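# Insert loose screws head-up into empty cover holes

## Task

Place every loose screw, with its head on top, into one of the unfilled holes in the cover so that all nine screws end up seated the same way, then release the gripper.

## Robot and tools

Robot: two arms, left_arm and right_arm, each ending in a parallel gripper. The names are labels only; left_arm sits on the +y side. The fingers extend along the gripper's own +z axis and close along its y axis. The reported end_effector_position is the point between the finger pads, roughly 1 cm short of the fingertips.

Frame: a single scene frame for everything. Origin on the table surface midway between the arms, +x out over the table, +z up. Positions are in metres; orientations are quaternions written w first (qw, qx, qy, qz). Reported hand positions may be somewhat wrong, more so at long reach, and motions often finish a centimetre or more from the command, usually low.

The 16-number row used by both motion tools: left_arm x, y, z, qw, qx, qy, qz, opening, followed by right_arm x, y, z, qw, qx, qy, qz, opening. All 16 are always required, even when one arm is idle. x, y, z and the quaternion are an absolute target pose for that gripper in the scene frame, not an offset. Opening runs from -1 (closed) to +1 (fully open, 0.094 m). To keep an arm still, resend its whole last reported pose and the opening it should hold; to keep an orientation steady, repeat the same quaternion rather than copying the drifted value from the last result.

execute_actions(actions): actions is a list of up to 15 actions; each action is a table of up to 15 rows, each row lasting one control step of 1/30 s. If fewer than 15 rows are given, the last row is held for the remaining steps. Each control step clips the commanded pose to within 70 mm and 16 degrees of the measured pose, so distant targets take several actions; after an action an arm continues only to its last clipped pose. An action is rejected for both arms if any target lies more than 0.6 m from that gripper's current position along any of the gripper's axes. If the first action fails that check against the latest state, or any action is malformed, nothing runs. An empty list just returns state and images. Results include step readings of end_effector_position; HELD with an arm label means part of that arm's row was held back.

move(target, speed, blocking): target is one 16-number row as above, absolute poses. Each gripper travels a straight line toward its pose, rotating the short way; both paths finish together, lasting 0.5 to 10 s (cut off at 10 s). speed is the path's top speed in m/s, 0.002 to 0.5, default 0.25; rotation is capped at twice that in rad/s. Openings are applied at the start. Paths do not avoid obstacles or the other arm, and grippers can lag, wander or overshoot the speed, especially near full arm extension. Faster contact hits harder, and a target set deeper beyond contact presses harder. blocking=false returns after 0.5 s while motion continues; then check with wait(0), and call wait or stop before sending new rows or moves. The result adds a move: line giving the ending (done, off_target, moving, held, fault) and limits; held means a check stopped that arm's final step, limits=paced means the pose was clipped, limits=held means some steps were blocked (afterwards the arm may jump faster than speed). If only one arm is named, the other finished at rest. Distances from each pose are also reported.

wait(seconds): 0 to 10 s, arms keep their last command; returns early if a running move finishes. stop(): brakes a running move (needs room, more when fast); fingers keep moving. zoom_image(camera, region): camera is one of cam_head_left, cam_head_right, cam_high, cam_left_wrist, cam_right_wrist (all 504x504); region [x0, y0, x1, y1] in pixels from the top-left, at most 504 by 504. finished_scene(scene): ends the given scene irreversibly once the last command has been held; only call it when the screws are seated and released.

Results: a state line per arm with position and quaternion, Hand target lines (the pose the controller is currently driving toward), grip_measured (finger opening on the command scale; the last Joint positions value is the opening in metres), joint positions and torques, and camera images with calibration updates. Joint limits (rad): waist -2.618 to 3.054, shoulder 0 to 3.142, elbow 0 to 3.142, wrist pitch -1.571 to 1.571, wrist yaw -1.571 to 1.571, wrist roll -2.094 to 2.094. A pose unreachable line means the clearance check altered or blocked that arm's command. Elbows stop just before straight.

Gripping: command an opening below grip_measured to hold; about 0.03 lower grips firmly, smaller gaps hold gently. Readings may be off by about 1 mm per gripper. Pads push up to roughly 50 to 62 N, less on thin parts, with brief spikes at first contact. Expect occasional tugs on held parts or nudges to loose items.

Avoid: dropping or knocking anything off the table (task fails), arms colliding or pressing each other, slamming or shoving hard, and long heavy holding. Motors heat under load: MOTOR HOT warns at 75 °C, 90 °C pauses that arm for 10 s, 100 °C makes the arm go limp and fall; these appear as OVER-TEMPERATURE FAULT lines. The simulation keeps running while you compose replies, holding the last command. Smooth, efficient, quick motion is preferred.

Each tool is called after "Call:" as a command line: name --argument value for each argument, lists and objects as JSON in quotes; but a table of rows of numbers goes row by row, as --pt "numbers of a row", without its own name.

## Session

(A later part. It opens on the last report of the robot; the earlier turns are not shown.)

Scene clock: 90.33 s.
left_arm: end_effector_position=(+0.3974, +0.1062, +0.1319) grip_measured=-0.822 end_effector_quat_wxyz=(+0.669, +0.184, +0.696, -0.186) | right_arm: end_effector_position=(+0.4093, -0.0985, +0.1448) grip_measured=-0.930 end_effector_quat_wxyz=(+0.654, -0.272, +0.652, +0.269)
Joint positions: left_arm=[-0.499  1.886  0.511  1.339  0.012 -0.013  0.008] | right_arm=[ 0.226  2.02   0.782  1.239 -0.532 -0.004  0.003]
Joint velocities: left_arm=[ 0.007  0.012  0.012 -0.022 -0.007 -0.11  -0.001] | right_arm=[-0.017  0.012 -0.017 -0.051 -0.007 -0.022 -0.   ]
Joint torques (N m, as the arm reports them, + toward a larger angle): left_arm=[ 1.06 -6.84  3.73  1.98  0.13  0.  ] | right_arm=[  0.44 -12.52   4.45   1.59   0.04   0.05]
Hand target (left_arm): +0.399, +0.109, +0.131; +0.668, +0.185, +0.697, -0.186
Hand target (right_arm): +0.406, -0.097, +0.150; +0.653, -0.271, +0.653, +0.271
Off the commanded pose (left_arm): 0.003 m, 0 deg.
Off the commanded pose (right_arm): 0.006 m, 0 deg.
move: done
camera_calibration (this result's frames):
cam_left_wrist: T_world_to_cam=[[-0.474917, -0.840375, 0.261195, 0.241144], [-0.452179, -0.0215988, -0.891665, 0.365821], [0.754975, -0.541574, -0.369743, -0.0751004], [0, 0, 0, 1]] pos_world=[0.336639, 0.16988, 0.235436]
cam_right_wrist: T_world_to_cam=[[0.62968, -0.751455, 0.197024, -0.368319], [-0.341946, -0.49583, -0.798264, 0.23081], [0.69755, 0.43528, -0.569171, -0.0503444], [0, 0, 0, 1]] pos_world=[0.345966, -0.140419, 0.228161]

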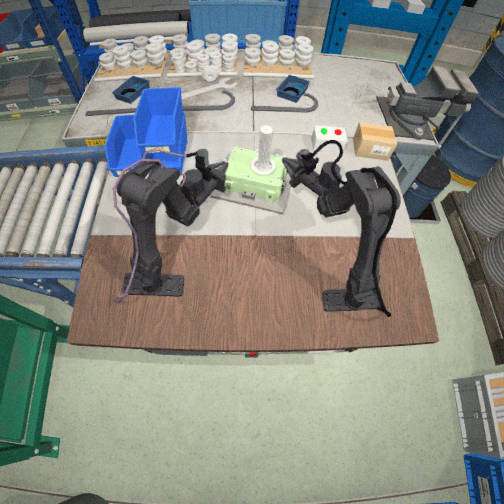

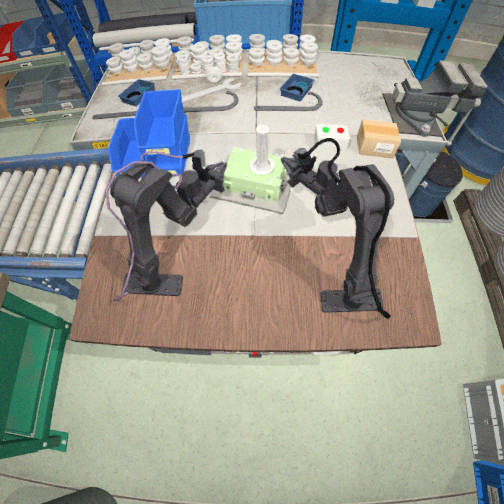

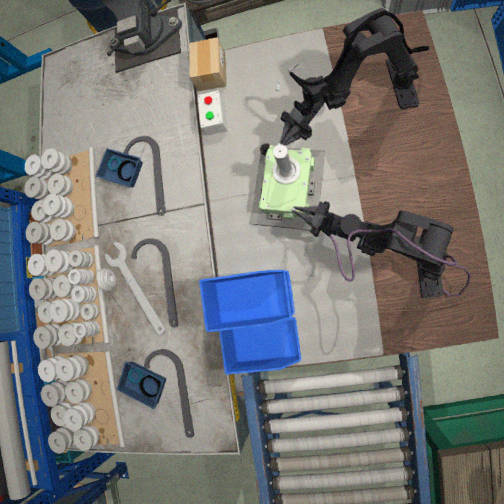

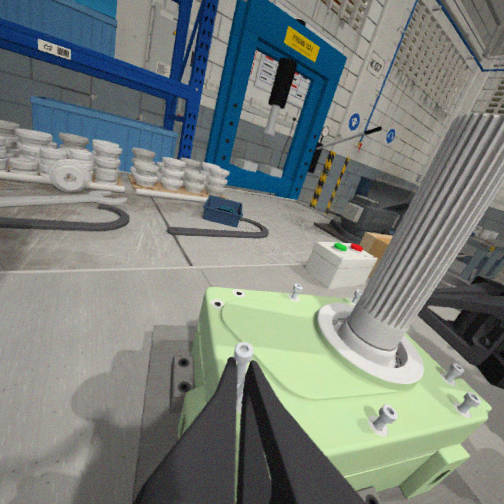

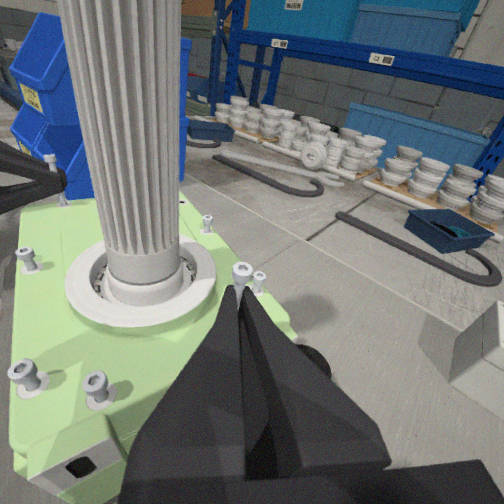

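Call:
move --target '[0.3935,0.0995,0.131,0.668,0.185,0.697,-0.186,-0.82, 0.406,-0.097,0.15,0.653,-0.271,0.653,0.271,-1]' --speed 0.01

Call:
zoom_image --camera "cam_right_wrist" --region '[0, 100, 140, 240]'

Scene clock: 91.50 s.
left_arm: end_effector_position=(+0.3951, +0.1021, +0.1319) grip_measured=-0.822 end_effector_quat_wxyz=(+0.668, +0.185, +0.696, -0.187) | right_arm: end_effector_position=(+0.4093, -0.0985, +0.1448) grip_measured=-0.930 end_effector_quat_wxyz=(+0.654, -0.272, +0.652, +0.269)
Joint positions: left_arm=[-0.515  1.886  0.511  1.339 -0.    -0.013  0.008] | right_arm=[ 0.226  2.02   0.782  1.239 -0.532 -0.004  0.003]
Joint velocities: left_arm=[-0.017 -0.007 -0.002 -0.051 -0.007  0.022 -0.001] | right_arm=[-0.012 -0.017  0.012 -0.037 -0.037  0.066 -0.001]
Joint torques (N m, as the arm reports them, + toward a larger angle): left_arm=[-1.02 -6.89  3.7   1.99 -0.16 -0.02] | right_arm=[  0.42 -12.5    4.42   1.59   0.05   0.05]
Hand target (left_arm): +0.393, +0.100, +0.131; +0.668, +0.185, +0.697, -0.186
Hand target (right_arm): +0.406, -0.097, +0.150; +0.653, -0.271, +0.653, +0.271
Off the commanded pose (left_arm): 0.003 m, 0 deg.
Off the commanded pose (right_arm): 0.006 m, 0 deg.
move: done
camera_calibration (this result's frames):
cam_left_wrist: T_world_to_cam=[[-0.477227, -0.839204, 0.260753, 0.237433], [-0.45203, -0.0200341, -0.891778, 0.364461], [0.753607, -0.543448, -0.369785, -0.0747998], [0, 0, 0, 1]] pos_world=[0.334427, 0.165907, 0.235447]
cam_right_wrist: T_world_to_cam=[[0.62968, -0.751455, 0.197024, -0.368319], [-0.341946, -0.49583, -0.798264, 0.23081], [0.69755, 0.43528, -0.569171, -0.0503444], [0, 0, 0, 1]] pos_world=[0.345966, -0.140419, 0.228161]

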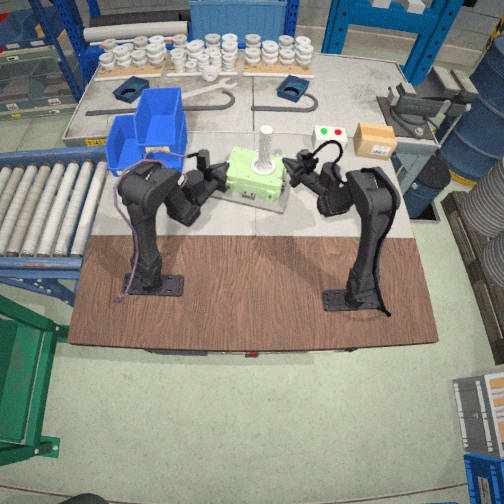

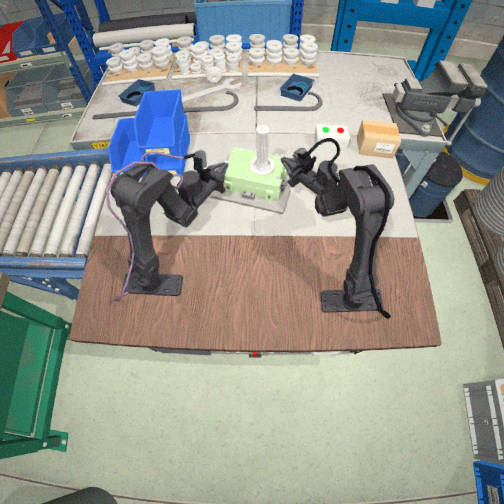

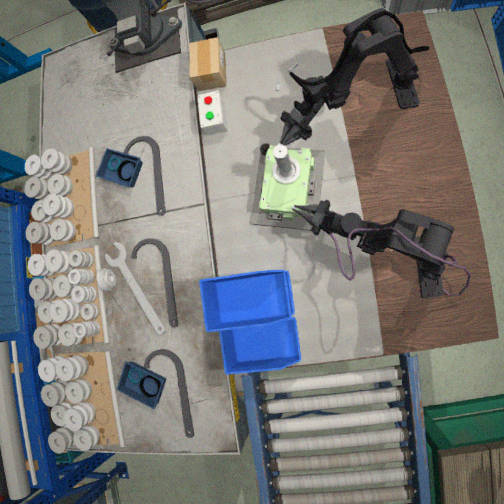

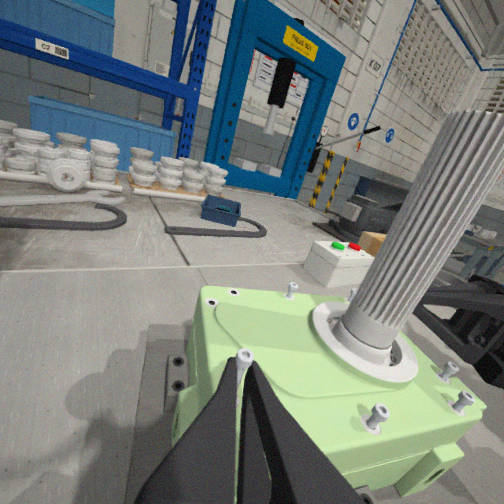

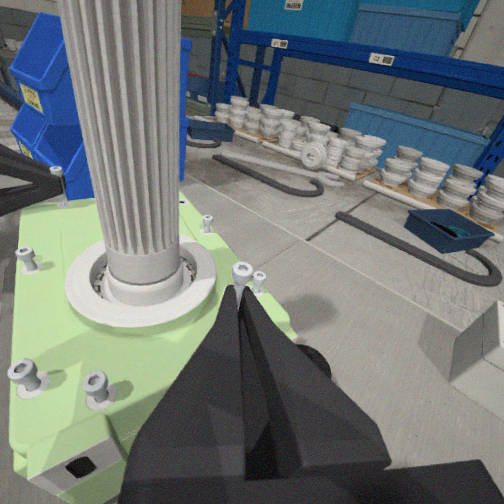

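Region (0, 100, 140, 240) of cam_right_wrist's 504x504 image, scaled by 3.600, with more detail than that image has.

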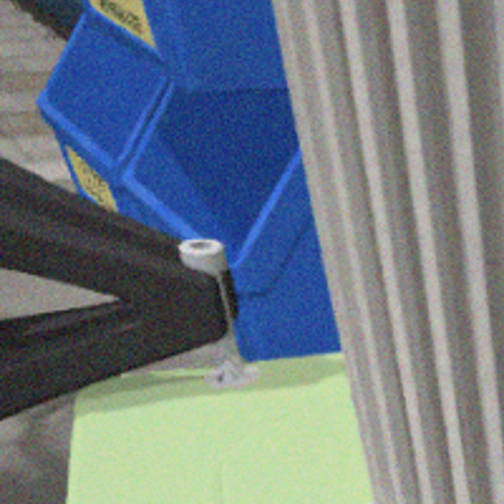

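Call:
move --target '[0.395,0.102,0.134,0.668,0.185,0.697,-0.186,0.2,0.406,-0.097,0.15,0.653,-0.271,0.653,0.271,-1]' --speed 0.05

Call:
move --target '[0.35,0.128,0.14,0.668,0.185,0.697,-0.186,0.2,0.406,-0.097,0.15,0.653,-0.271,0.653,0.271,-1]' --speed 0.05

Scene clock: 92.60 s.
left_arm: end_effector_position=(+0.3951, +0.1022, +0.1311) grip_measured=+0.198 end_effector_quat_wxyz=(+0.667, +0.185, +0.697, -0.186) | right_arm: end_effector_position=(+0.4093, -0.0985, +0.1448) grip_measured=-0.930 end_effector_quat_wxyz=(+0.654, -0.272, +0.652, +0.269)
Joint positions: left_arm=[-0.515  1.886  0.511  1.336 -0.001 -0.013  0.056] | right_arm=[ 0.226  2.02   0.782  1.239 -0.532 -0.004  0.003]
Joint velocities: left_arm=[-0.007 -0.012 -0.007 -0.081  0.007  0.051 -0.001] | right_arm=[-0.012  0.002 -0.007 -0.007 -0.066  0.051  0.   ]
Joint torques (N m, as the arm reports them, + toward a larger angle): left_arm=[-0.12 -7.93  3.83  1.86 -0.04 -0.02] | right_arm=[  0.45 -12.51   4.43   1.59   0.04   0.04]
Hand target (left_arm): +0.395, +0.102, +0.134; +0.668, +0.185, +0.697, -0.186
Hand target (right_arm): +0.406, -0.097, +0.150; +0.653, -0.271, +0.653, +0.271
Off the commanded pose (left_arm): 0.003 m, 0 deg.
Off the commanded pose (right_arm): 0.006 m, 0 deg.
move: done
camera_calibration (this result's frames):
cam_left_wrist: T_world_to_cam=[[-0.475905, -0.839978, 0.260676, 0.23733], [-0.454345, -0.0189756, -0.890624, 0.364462], [0.753051, -0.542289, -0.372609, -0.0745697], [0, 0, 0, 1]] pos_world=[0.334693, 0.165829, 0.234947]
cam_right_wrist: T_world_to_cam=[[0.62968, -0.751455, 0.197024, -0.368319], [-0.341946, -0.49583, -0.798264, 0.23081], [0.69755, 0.43528, -0.569171, -0.0503444], [0, 0, 0, 1]] pos_world=[0.345966, -0.140419, 0.228161]

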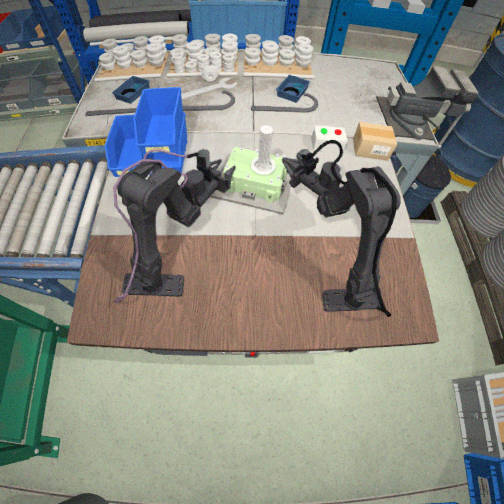

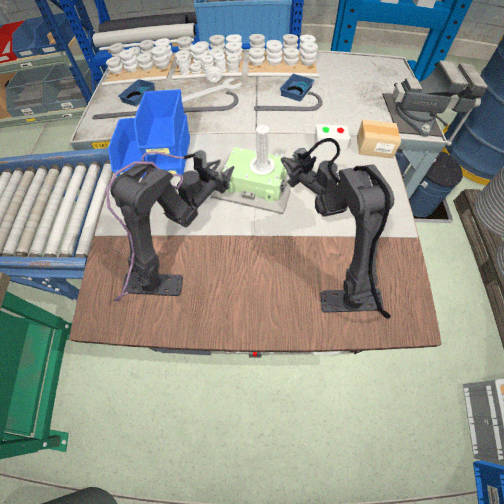

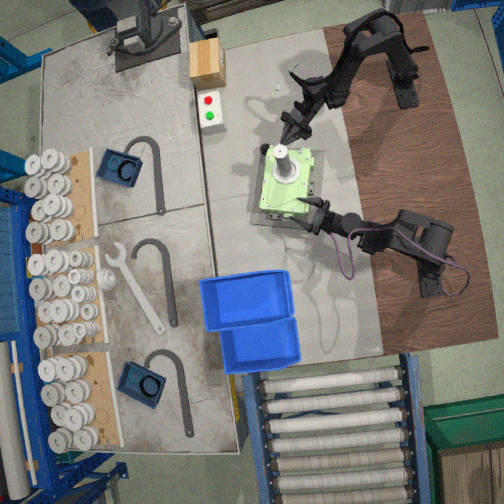

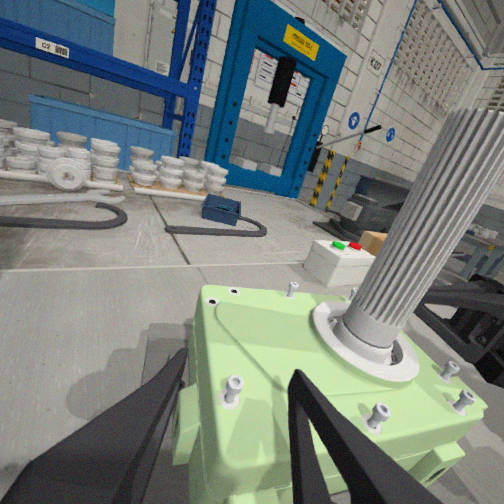

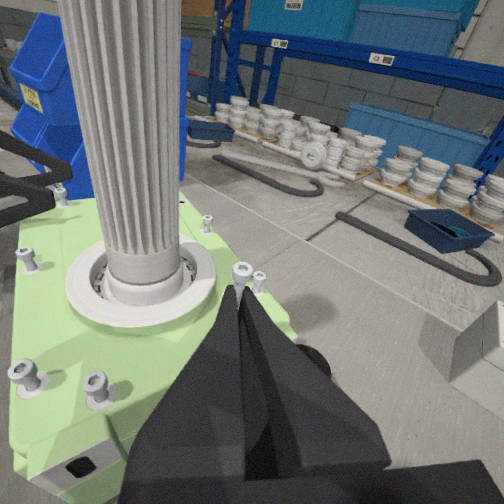

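Scene clock: 93.97 s.
left_arm: end_effector_position=(+0.3545, +0.1262, +0.1352) grip_measured=+0.198 end_effector_quat_wxyz=(+0.663, +0.186, +0.701, -0.185) | right_arm: end_effector_position=(+0.4093, -0.0985, +0.1448) grip_measured=-0.930 end_effector_quat_wxyz=(+0.654, -0.272, +0.652, +0.269)
Joint positions: left_arm=[-0.515  1.727  0.325  1.351 -0.001 -0.013  0.056] | right_arm=[ 0.226  2.02   0.782  1.239 -0.532 -0.004  0.003]
Joint velocities: left_arm=[-0.012 -0.017 -0.002  0.095 -0.007 -0.022 -0.   ] | right_arm=[-0.022 -0.002 -0.002  0.022  0.051 -0.022 -0.   ]
Joint torques (N m, as the arm reports them, + toward a larger angle): left_arm=[-0.26 -7.16  2.29  2.11 -0.06 -0.01] | right_arm=[  0.45 -12.51   4.45   1.6    0.04   0.05]
Hand target (left_arm): +0.350, +0.128, +0.140; +0.668, +0.185, +0.697, -0.186
Hand target (right_arm): +0.406, -0.097, +0.150; +0.653, -0.271, +0.653, +0.271
Off the commanded pose (left_arm): 0.007 m, 1 deg.
Off the commanded pose (right_arm): 0.006 m, 0 deg.
move: done
camera_calibration (this result's frames):
cam_left_wrist: T_world_to_cam=[[-0.473251, -0.841543, 0.260458, 0.236338], [-0.463393, -0.0136382, -0.886048, 0.35204], [0.7492, -0.540018, -0.383511, -0.0268917], [0, 0, 0, 1]] pos_world=[0.295127, 0.189168, 0.240055]
cam_right_wrist: T_world_to_cam=[[0.62968, -0.751455, 0.197024, -0.368319], [-0.341946, -0.49583, -0.798264, 0.23081], [0.69755, 0.43528, -0.569171, -0.0503444], [0, 0, 0, 1]] pos_world=[0.345966, -0.140419, 0.228161]

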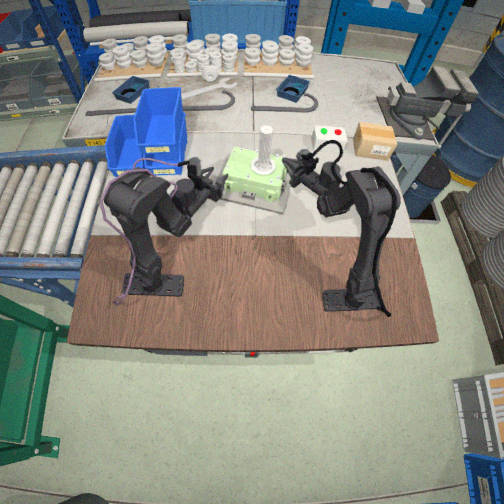

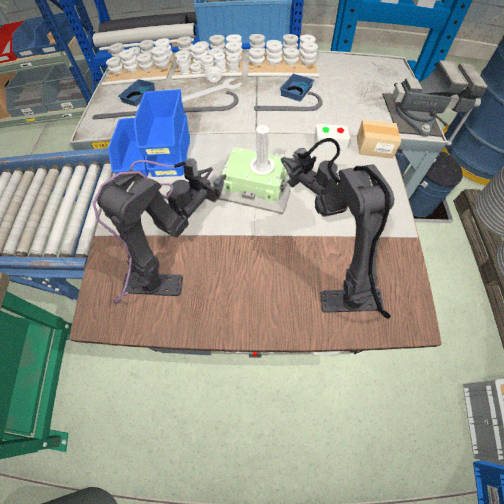

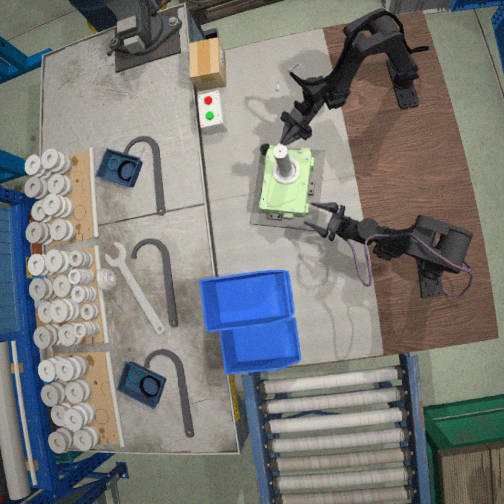

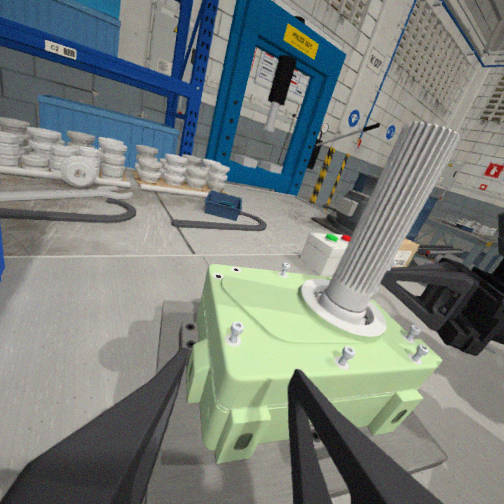

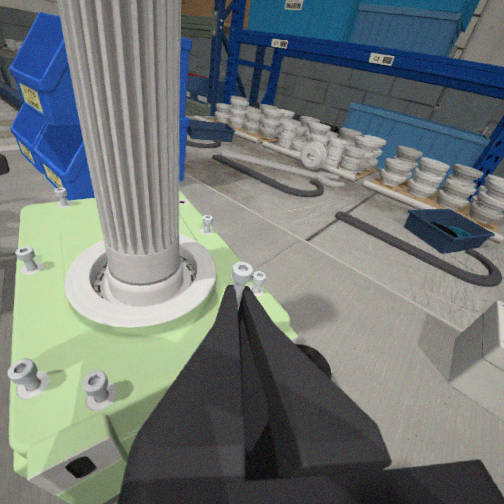

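Call:
move --target '[0.29,0.0,0.17,0.683,0.183,0.683,-0.183,0.2,0.385,-0.12,0.16,0.653,-0.271,0.653,0.271,-1]' --speed 0.1

Scene clock: 96.03 s.
left_arm: end_effector_position=(+0.2887, +0.0070, +0.1716) grip_measured=+0.198 end_effector_quat_wxyz=(+0.683, +0.178, +0.682, -0.191) | right_arm: end_effector_position=(+0.3883, -0.1158, +0.1572) grip_measured=-0.930 end_effector_quat_wxyz=(+0.656, -0.274, +0.650, +0.270)
Joint positions: left_arm=[-1.041  1.727  0.505  1.231 -0.53  -0.013  0.056] | right_arm=[ 0.188  1.916  0.683  1.24  -0.573 -0.004  0.003]
Joint velocities: left_arm=[ 0.002 -0.002 -0.007 -0.066 -0.037  0.081 -0.   ] | right_arm=[-0.007 -0.017 -0.007  0.022 -0.007  0.022 -0.   ]
Joint torques (N m, as the arm reports them, + toward a larger angle): left_arm=[-0.76 -4.93  6.21  1.72 -0.15  0.07] | right_arm=[ -0.52 -11.54   3.88   1.58  -0.1    0.04]
Hand target (left_arm): +0.290, +0.001, +0.170; +0.683, +0.182, +0.683, -0.184
Hand target (right_arm): +0.385, -0.120, +0.160; +0.653, -0.271, +0.653, +0.271
Off the commanded pose (left_arm): 0.007 m, 1 deg.
Off the commanded pose (right_arm): 0.006 m, 1 deg.
move: done
camera_calibration (this result's frames):
cam_left_wrist: T_world_to_cam=[[-0.483653, -0.834063, 0.265365, 0.0975442], [-0.419908, -0.044903, -0.906455, 0.343336], [0.767957, -0.549838, -0.328512, -0.0428045], [0, 0, 0, 1]] pos_world=[0.224219, 0.0732392, 0.271272]
cam_right_wrist: T_world_to_cam=[[0.63122, -0.749506, 0.199504, -0.371274], [-0.336062, -0.496123, -0.800577, 0.222949], [0.699016, 0.438295, -0.565044, -0.0219909], [0, 0, 0, 1]] pos_world=[0.324652, -0.158023, 0.240132]

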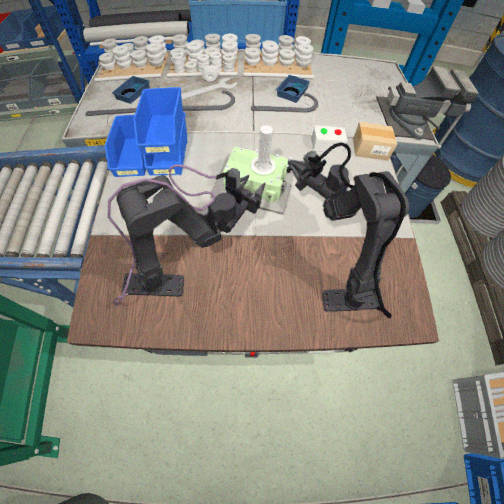

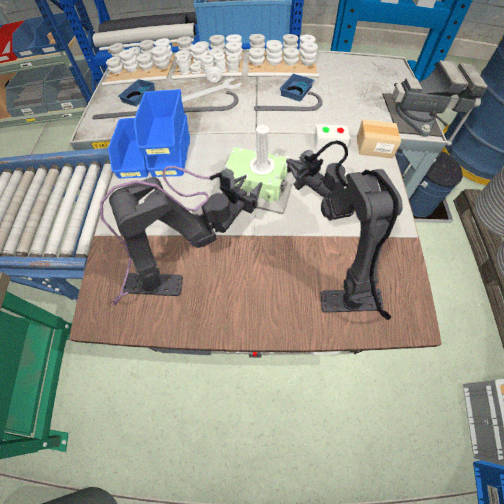

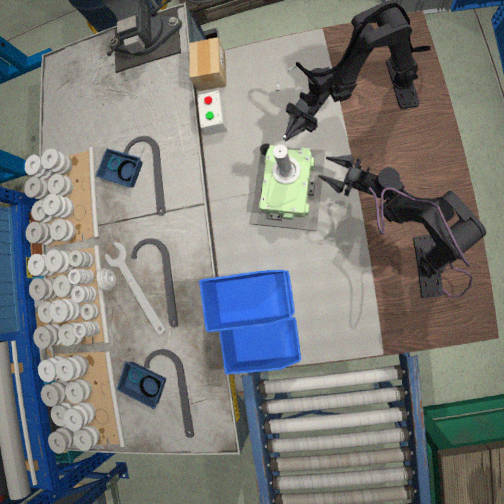

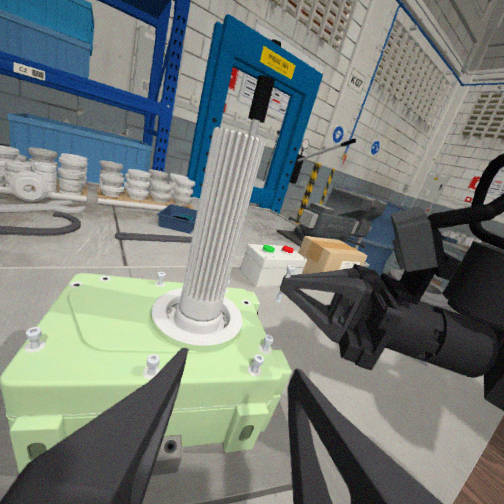

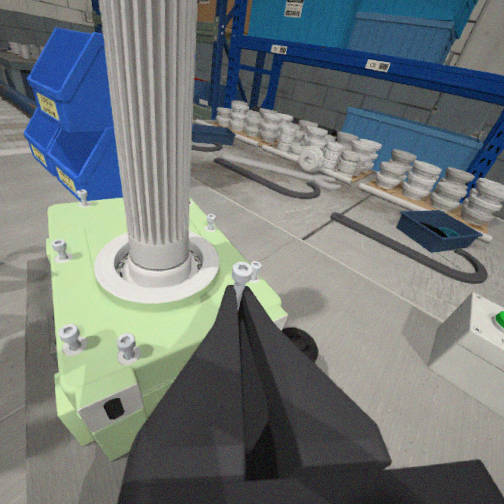

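Call:
move --target '[0.29,0.0,0.17,0.683,0.183,0.683,-0.183,0.2,0.434,-0.108,0.15,0.653,-0.271,0.653,0.271,-1]' --speed 0.05

Call:
zoom_image --camera "cam_left_wrist" --region '[180,220,340,340]'

Scene clock: 98.17 s.
left_arm: end_effector_position=(+0.2891, +0.0077, +0.1713) grip_measured=+0.198 end_effector_quat_wxyz=(+0.684, +0.177, +0.682, -0.190) | right_arm: end_effector_position=(+0.4280, -0.1071, +0.1563) grip_measured=-0.930 end_effector_quat_wxyz=(+0.660, -0.274, +0.646, +0.269)
Joint positions: left_arm=[-1.041  1.727  0.505  1.229 -0.535 -0.013  0.056] | right_arm=[ 0.188  2.033  0.86   1.191 -0.573 -0.004  0.003]
Joint velocities: left_arm=[-0.002  0.002  0.002 -0.022  0.037 -0.037 -0.001] | right_arm=[ 0.007 -0.012 -0.017 -0.022 -0.007  0.007  0.001]
Joint torques (N m, as the arm reports them, + toward a larger angle): left_arm=[-1.01 -4.77  6.43  1.74 -0.15  0.09] | right_arm=[-0.39 -9.1   7.2   1.58 -0.04  0.04]
Hand target (left_arm): +0.290, +0.000, +0.170; +0.683, +0.183, +0.683, -0.183
Hand target (right_arm): +0.434, -0.109, +0.150; +0.653, -0.271, +0.653, +0.271
Off the commanded pose (left_arm): 0.008 m, 1 deg.
Off the commanded pose (right_arm): 0.009 m, 1 deg.
move: done
camera_calibration (this result's frames):
cam_left_wrist: T_world_to_cam=[[-0.479672, -0.836528, 0.264832, 0.0973584], [-0.420237, -0.0459376, -0.906251, 0.343373], [0.77027, -0.545995, -0.329505, -0.0433472], [0, 0, 0, 1]] pos_world=[0.224387, 0.0735493, 0.271115]
cam_right_wrist: T_world_to_cam=[[0.628885, -0.750019, 0.204881, -0.389548], [-0.326785, -0.494088, -0.80566, 0.236979], [0.70549, 0.439715, -0.555819, -0.0581484], [0, 0, 0, 1]] pos_world=[0.363445, -0.149511, 0.238416]

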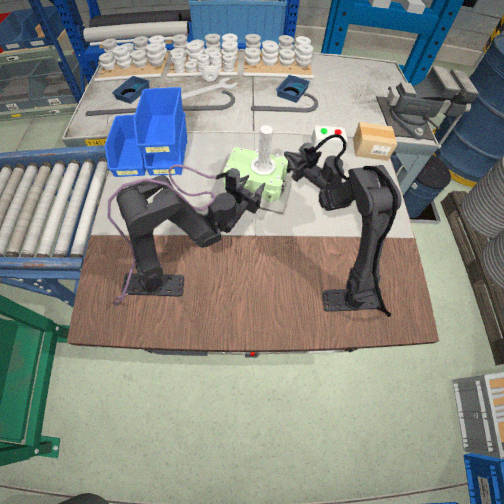

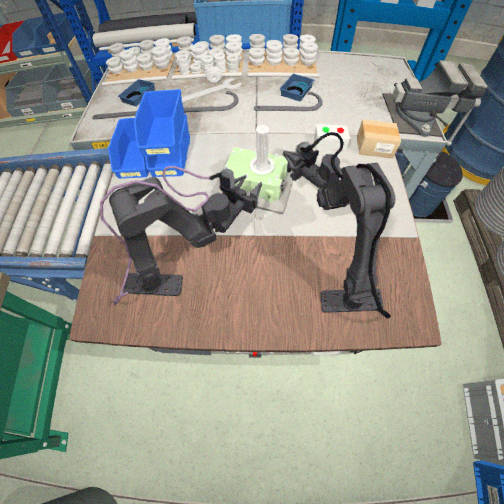

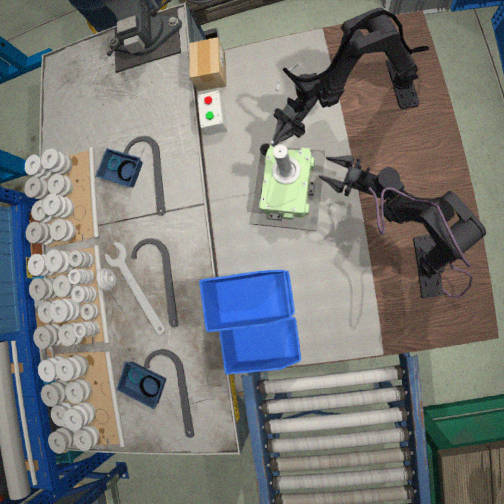

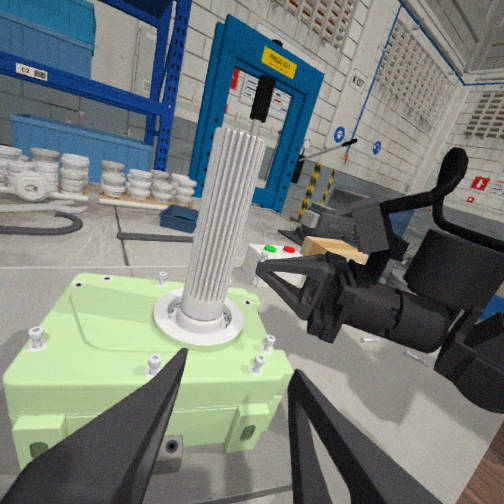

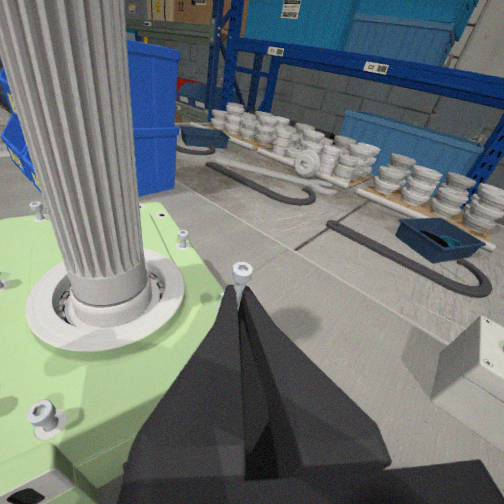

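Region (180, 220, 340, 340) of cam_left_wrist's 504x504 image, scaled by 3.150, with more detail than that image has; it fills the top 378 rows of this view, and the rest is white.

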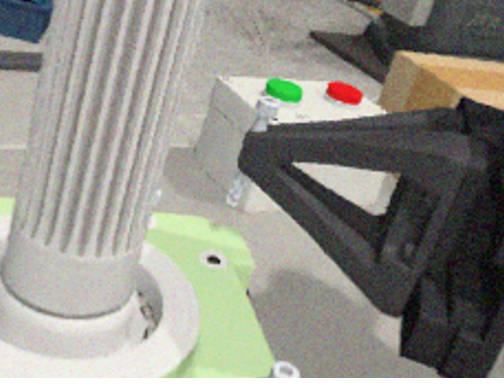

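Call:
move --target '[0.29,0.0,0.17,0.683,0.183,0.683,-0.183,0.2,0.424,-0.107,0.136,0.653,-0.271,0.653,0.271,-1]' --speed 0.03

Call:
zoom_image --camera "cam_left_wrist" --region '[180,220,340,340]'

Scene clock: 99.30 s.
left_arm: end_effector_position=(+0.2892, +0.0078, +0.1713) grip_measured=+0.198 end_effector_quat_wxyz=(+0.684, +0.177, +0.682, -0.189) | right_arm: end_effector_position=(+0.4259, -0.1075, +0.1481) grip_measured=-0.930 end_effector_quat_wxyz=(+0.662, -0.275, +0.643, +0.269)
Joint positions: left_arm=[-1.041  1.727  0.505  1.229 -0.535 -0.013  0.056] | right_arm=[ 0.188  2.062  0.846  1.242 -0.573 -0.004  0.003]
Joint velocities: left_arm=[-0.022 -0.012 -0.007  0.037  0.007  0.066  0.001] | right_arm=[ 0.007 -0.002  0.002  0.007 -0.037  0.007 -0.001]
Joint torques (N m, as the arm reports them, + toward a larger angle): left_arm=[-1.01 -4.78  6.43  1.73 -0.16  0.09] | right_arm=[ 0.29 -9.44  4.21  1.73  0.04  0.04]
Hand target (left_arm): +0.290, +0.000, +0.170; +0.683, +0.183, +0.683, -0.183
Hand target (right_arm): +0.424, -0.107, +0.136; +0.653, -0.271, +0.653, +0.271
Off the commanded pose (left_arm): 0.008 m, 1 deg.
Off the commanded pose (right_arm): 0.012 m, 2 deg.
move: off_target (right_arm)
camera_calibration (this result's frames):
cam_left_wrist: T_world_to_cam=[[-0.479352, -0.83671, 0.264834, 0.0973326], [-0.420221, -0.0460992, -0.90625, 0.343386], [0.770477, -0.545702, -0.329506, -0.0434034], [0, 0, 0, 1]] pos_world=[0.224396, 0.0735836, 0.271115]
cam_right_wrist: T_world_to_cam=[[0.627422, -0.750339, 0.208163, -0.386811], [-0.321071, -0.492834, -0.80872, 0.227632], [0.709404, 0.440574, -0.550127, -0.0634757], [0, 0, 0, 1]] pos_world=[0.36081, -0.150089, 0.22969]

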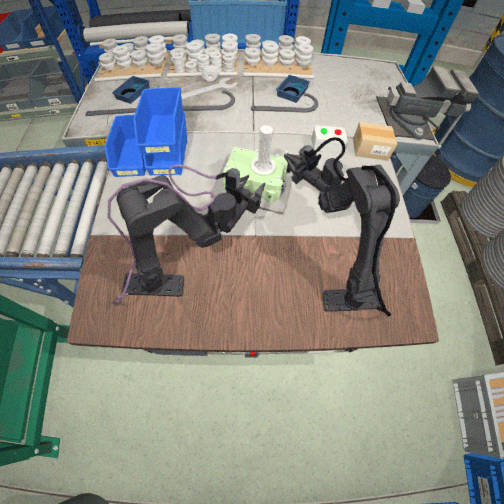

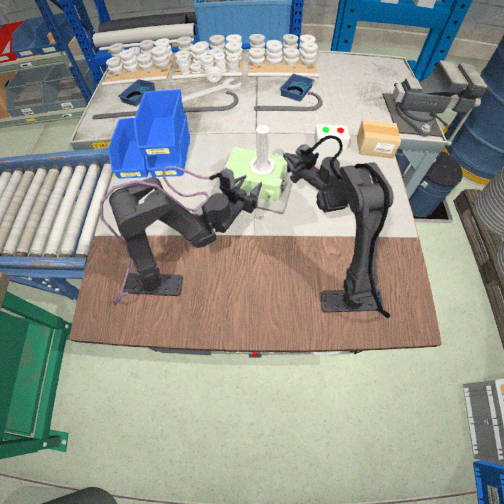

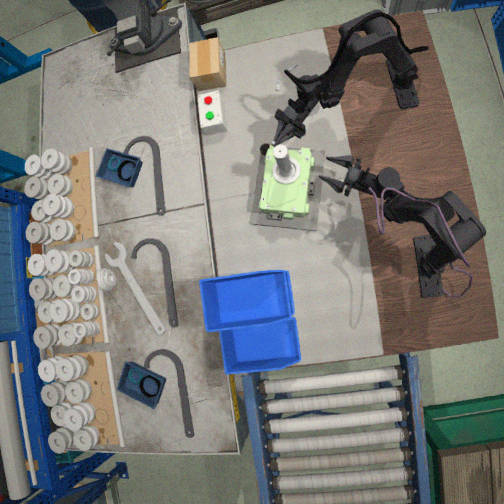

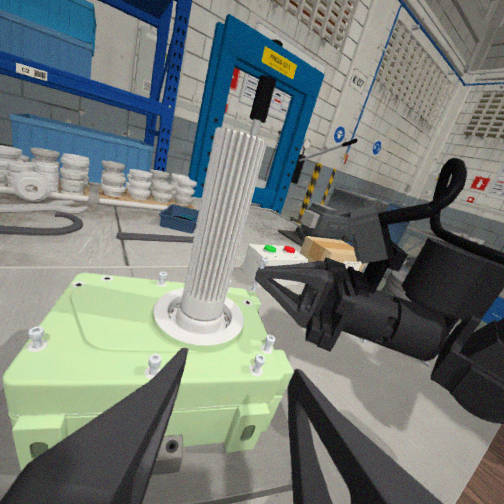

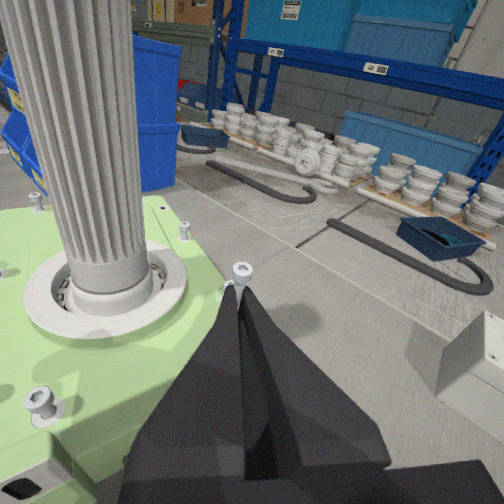

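Region (180, 220, 340, 340) of cam_left_wrist's 504x504 image, scaled by 3.150, with more detail than that image has; it fills the top 378 rows of this view, and the rest is white.

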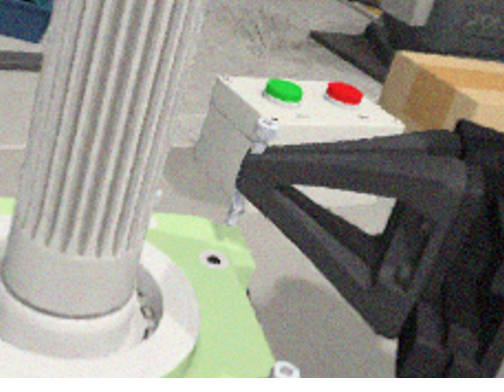

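Call:
move --target '[0.29,0.0,0.17,0.683,0.183,0.683,-0.183,0.2,0.421,-0.097,0.132,0.653,-0.271,0.653,0.271,-1]' --speed 0.02

Call:
zoom_image --camera "cam_left_wrist" --region '[180,220,340,340]'

Scene clock: 100.77 s.
left_arm: end_effector_position=(+0.2892, +0.0078, +0.1713) grip_measured=+0.198 end_effector_quat_wxyz=(+0.684, +0.177, +0.682, -0.189) | right_arm: end_effector_position=(+0.4242, -0.0994, +0.1523) grip_measured=-0.930 end_effector_quat_wxyz=(+0.669, -0.275, +0.637, +0.267)
Joint positions: left_arm=[-1.041  1.727  0.505  1.229 -0.535 -0.013  0.056] | right_arm=[ 0.212  2.062  0.846  1.26  -0.546 -0.004  0.003]
Joint velocities: left_arm=[ 0.012 -0.007 -0.007 -0.051 -0.051  0.007 -0.001] | right_arm=[-0.007 -0.022  0.007 -0.081  0.037 -0.051 -0.001]
Joint torques (N m, as the arm reports them, + toward a larger angle): left_arm=[-1.01 -4.77  6.42  1.73 -0.16  0.09] | right_arm=[ 0.5  -8.43  3.87  1.76  0.03  0.04]
Hand target (left_arm): +0.290, +0.000, +0.170; +0.683, +0.183, +0.683, -0.183
Hand target (right_arm): +0.421, -0.097, +0.132; +0.653, -0.271, +0.653, +0.271
Off the commanded pose (left_arm): 0.008 m, 1 deg.
Off the commanded pose (right_arm): 0.021 m, 3 deg.
move: off_target (right_arm)
camera_calibration (this result's frames):
cam_left_wrist: T_world_to_cam=[[-0.479352, -0.83671, 0.264834, 0.0973326], [-0.420221, -0.0460992, -0.90625, 0.343386], [0.770477, -0.545702, -0.329506, -0.0434034], [0, 0, 0, 1]] pos_world=[0.224396, 0.0735836, 0.271115]
cam_right_wrist: T_world_to_cam=[[0.621695, -0.753069, 0.215366, -0.379415], [-0.308051, -0.487887, -0.816744, 0.230587], [0.720139, 0.441422, -0.5353, -0.0702214], [0, 0, 0, 1]] pos_world=[0.357482, -0.142228, 0.232454]

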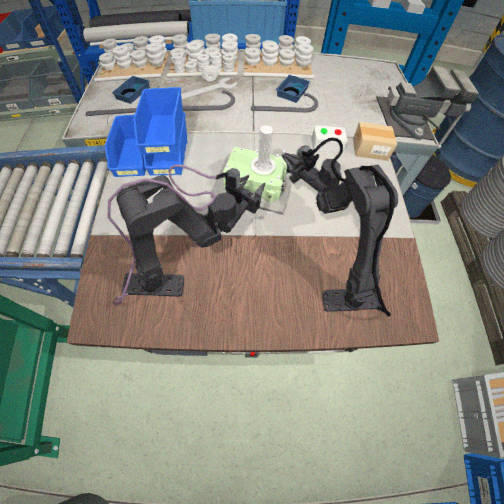

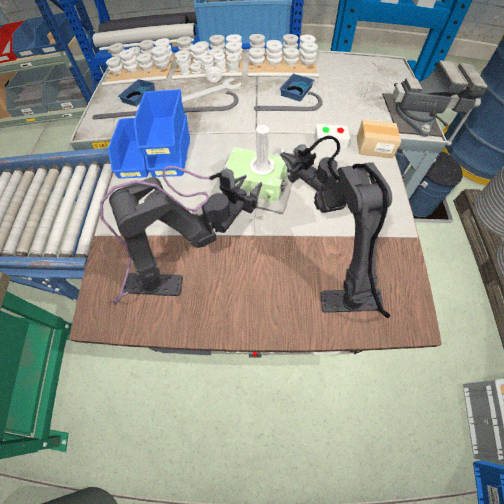

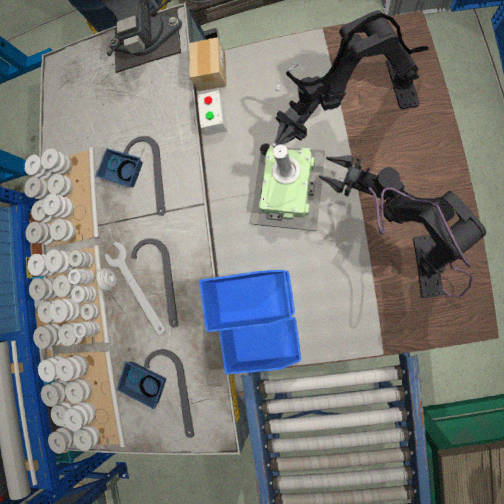

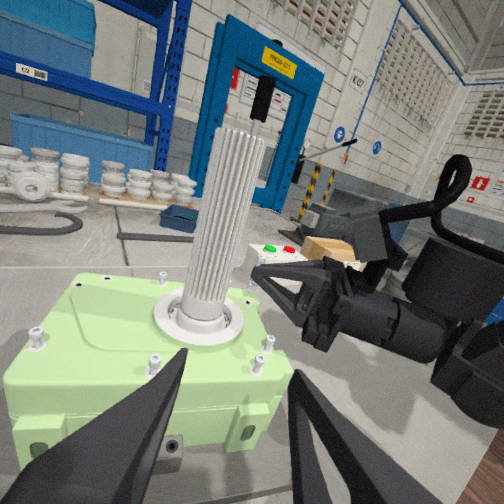

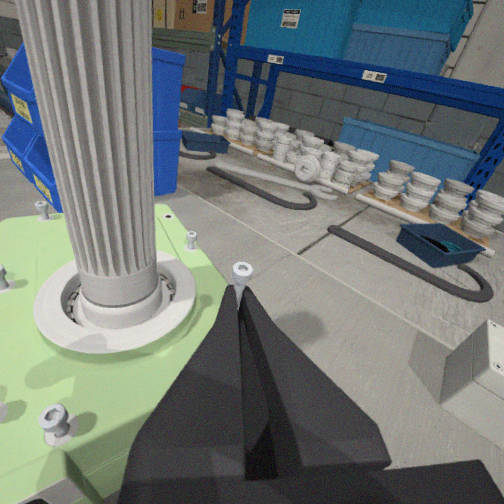

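Region (180, 220, 340, 340) of cam_left_wrist's 504x504 image, scaled by 3.150, with more detail than that image has; it fills the top 378 rows of this view, and the rest is white.

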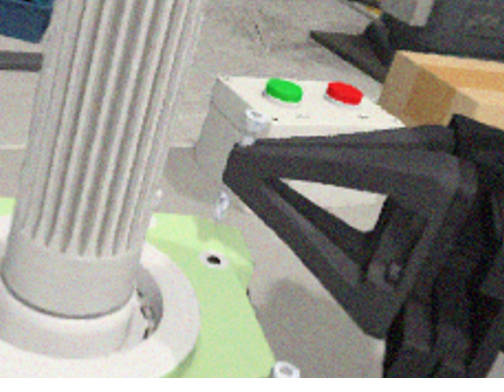

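Call:
move --target '[0.29,0.0,0.17,0.683,0.183,0.683,-0.183,0.2,0.421,-0.102,0.125,0.653,-0.271,0.653,0.271,-1]' --speed 0.04

Call:
zoom_image --camera "cam_left_wrist" --region '[180,220,340,340]'

Scene clock: 101.90 s.
left_arm: end_effector_position=(+0.2892, +0.0078, +0.1713) grip_measured=+0.198 end_effector_quat_wxyz=(+0.684, +0.177, +0.682, -0.189) | right_arm: end_effector_position=(+0.4231, -0.0997, +0.1385) grip_measured=-0.930 end_effector_quat_wxyz=(+0.664, -0.274, +0.642, +0.268)
Joint positions: left_arm=[-1.041  1.727  0.505  1.229 -0.535 -0.013  0.056] | right_arm=[ 0.212  2.097  0.837  1.289 -0.545 -0.004  0.003]
Joint velocities: left_arm=[-0.012  0.002 -0.002 -0.007 -0.066 -0.095 -0.001] | right_arm=[-0.007  0.007 -0.012  0.095 -0.037 -0.051 -0.   ]
Joint torques (N m, as the arm reports them, + toward a larger angle): left_arm=[-1.01 -4.76  6.41  1.74 -0.16  0.09] | right_arm=[-0.28 -9.37  3.91  1.79 -0.05  0.04]
Hand target (left_arm): +0.290, +0.000, +0.170; +0.683, +0.183, +0.683, -0.183
Hand target (right_arm): +0.421, -0.102, +0.125; +0.653, -0.271, +0.653, +0.271
Off the commanded pose (left_arm): 0.008 m, 1 deg.
Off the commanded pose (right_arm): 0.014 m, 2 deg.
move: off_target (right_arm)
camera_calibration (this result's frames):
cam_left_wrist: T_world_to_cam=[[-0.479352, -0.83671, 0.264834, 0.0973326], [-0.420221, -0.0460992, -0.90625, 0.343386], [0.770477, -0.545702, -0.329506, -0.0434034], [0, 0, 0, 1]] pos_world=[0.224396, 0.0735836, 0.271115]
cam_right_wrist: T_world_to_cam=[[0.624397, -0.752577, 0.20918, -0.376298], [-0.319696, -0.490565, -0.810642, 0.222723], [0.712687, 0.439288, -0.546903, -0.0721612], [0, 0, 0, 1]] pos_world=[0.357591, -0.142233, 0.219798]

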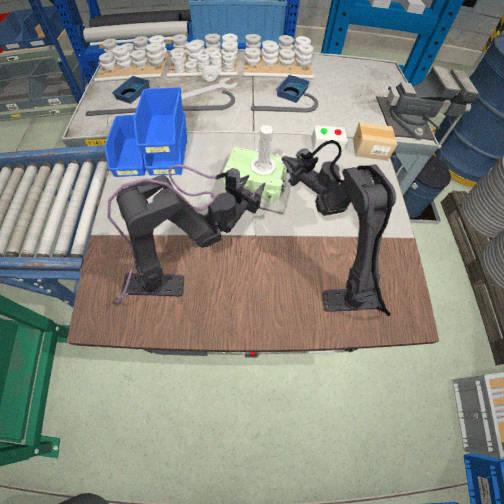

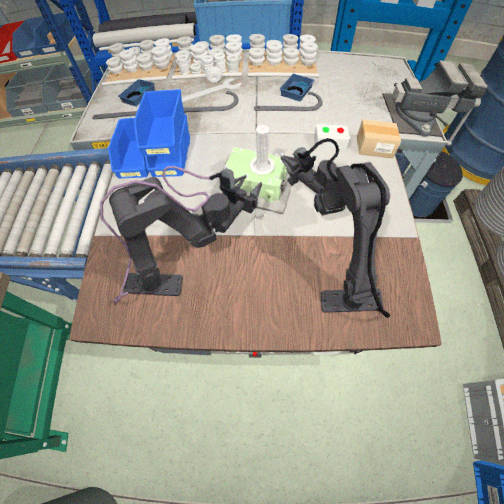

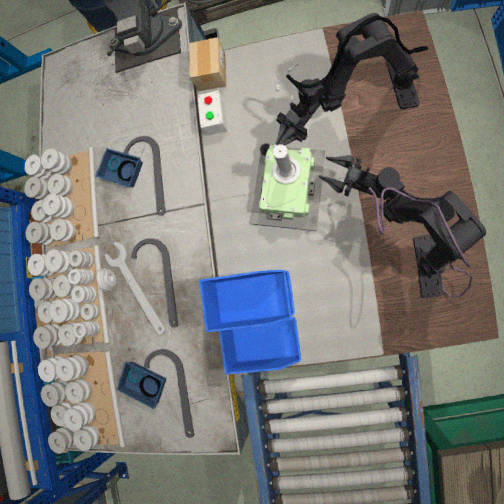

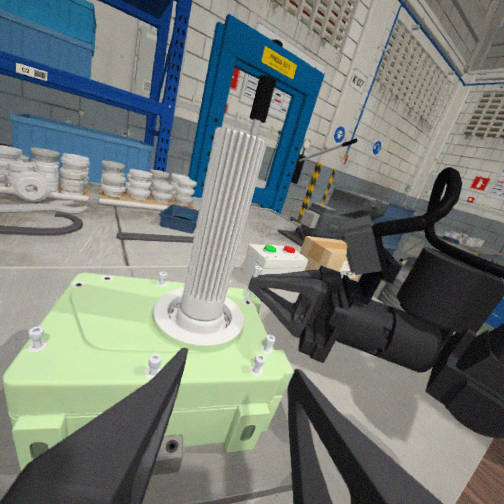

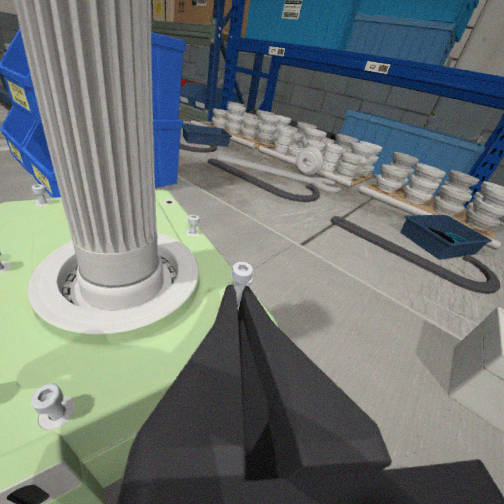

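Region (180, 220, 340, 340) of cam_left_wrist's 504x504 image, scaled by 3.150, with more detail than that image has; it fills the top 378 rows of this view, and the rest is white.

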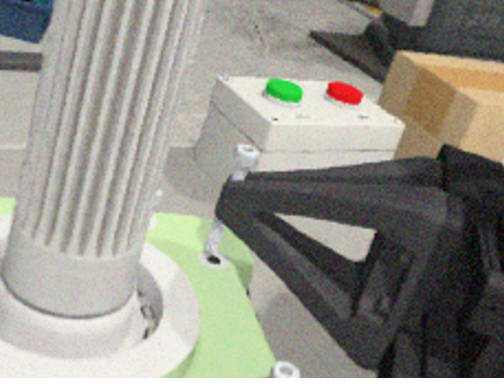

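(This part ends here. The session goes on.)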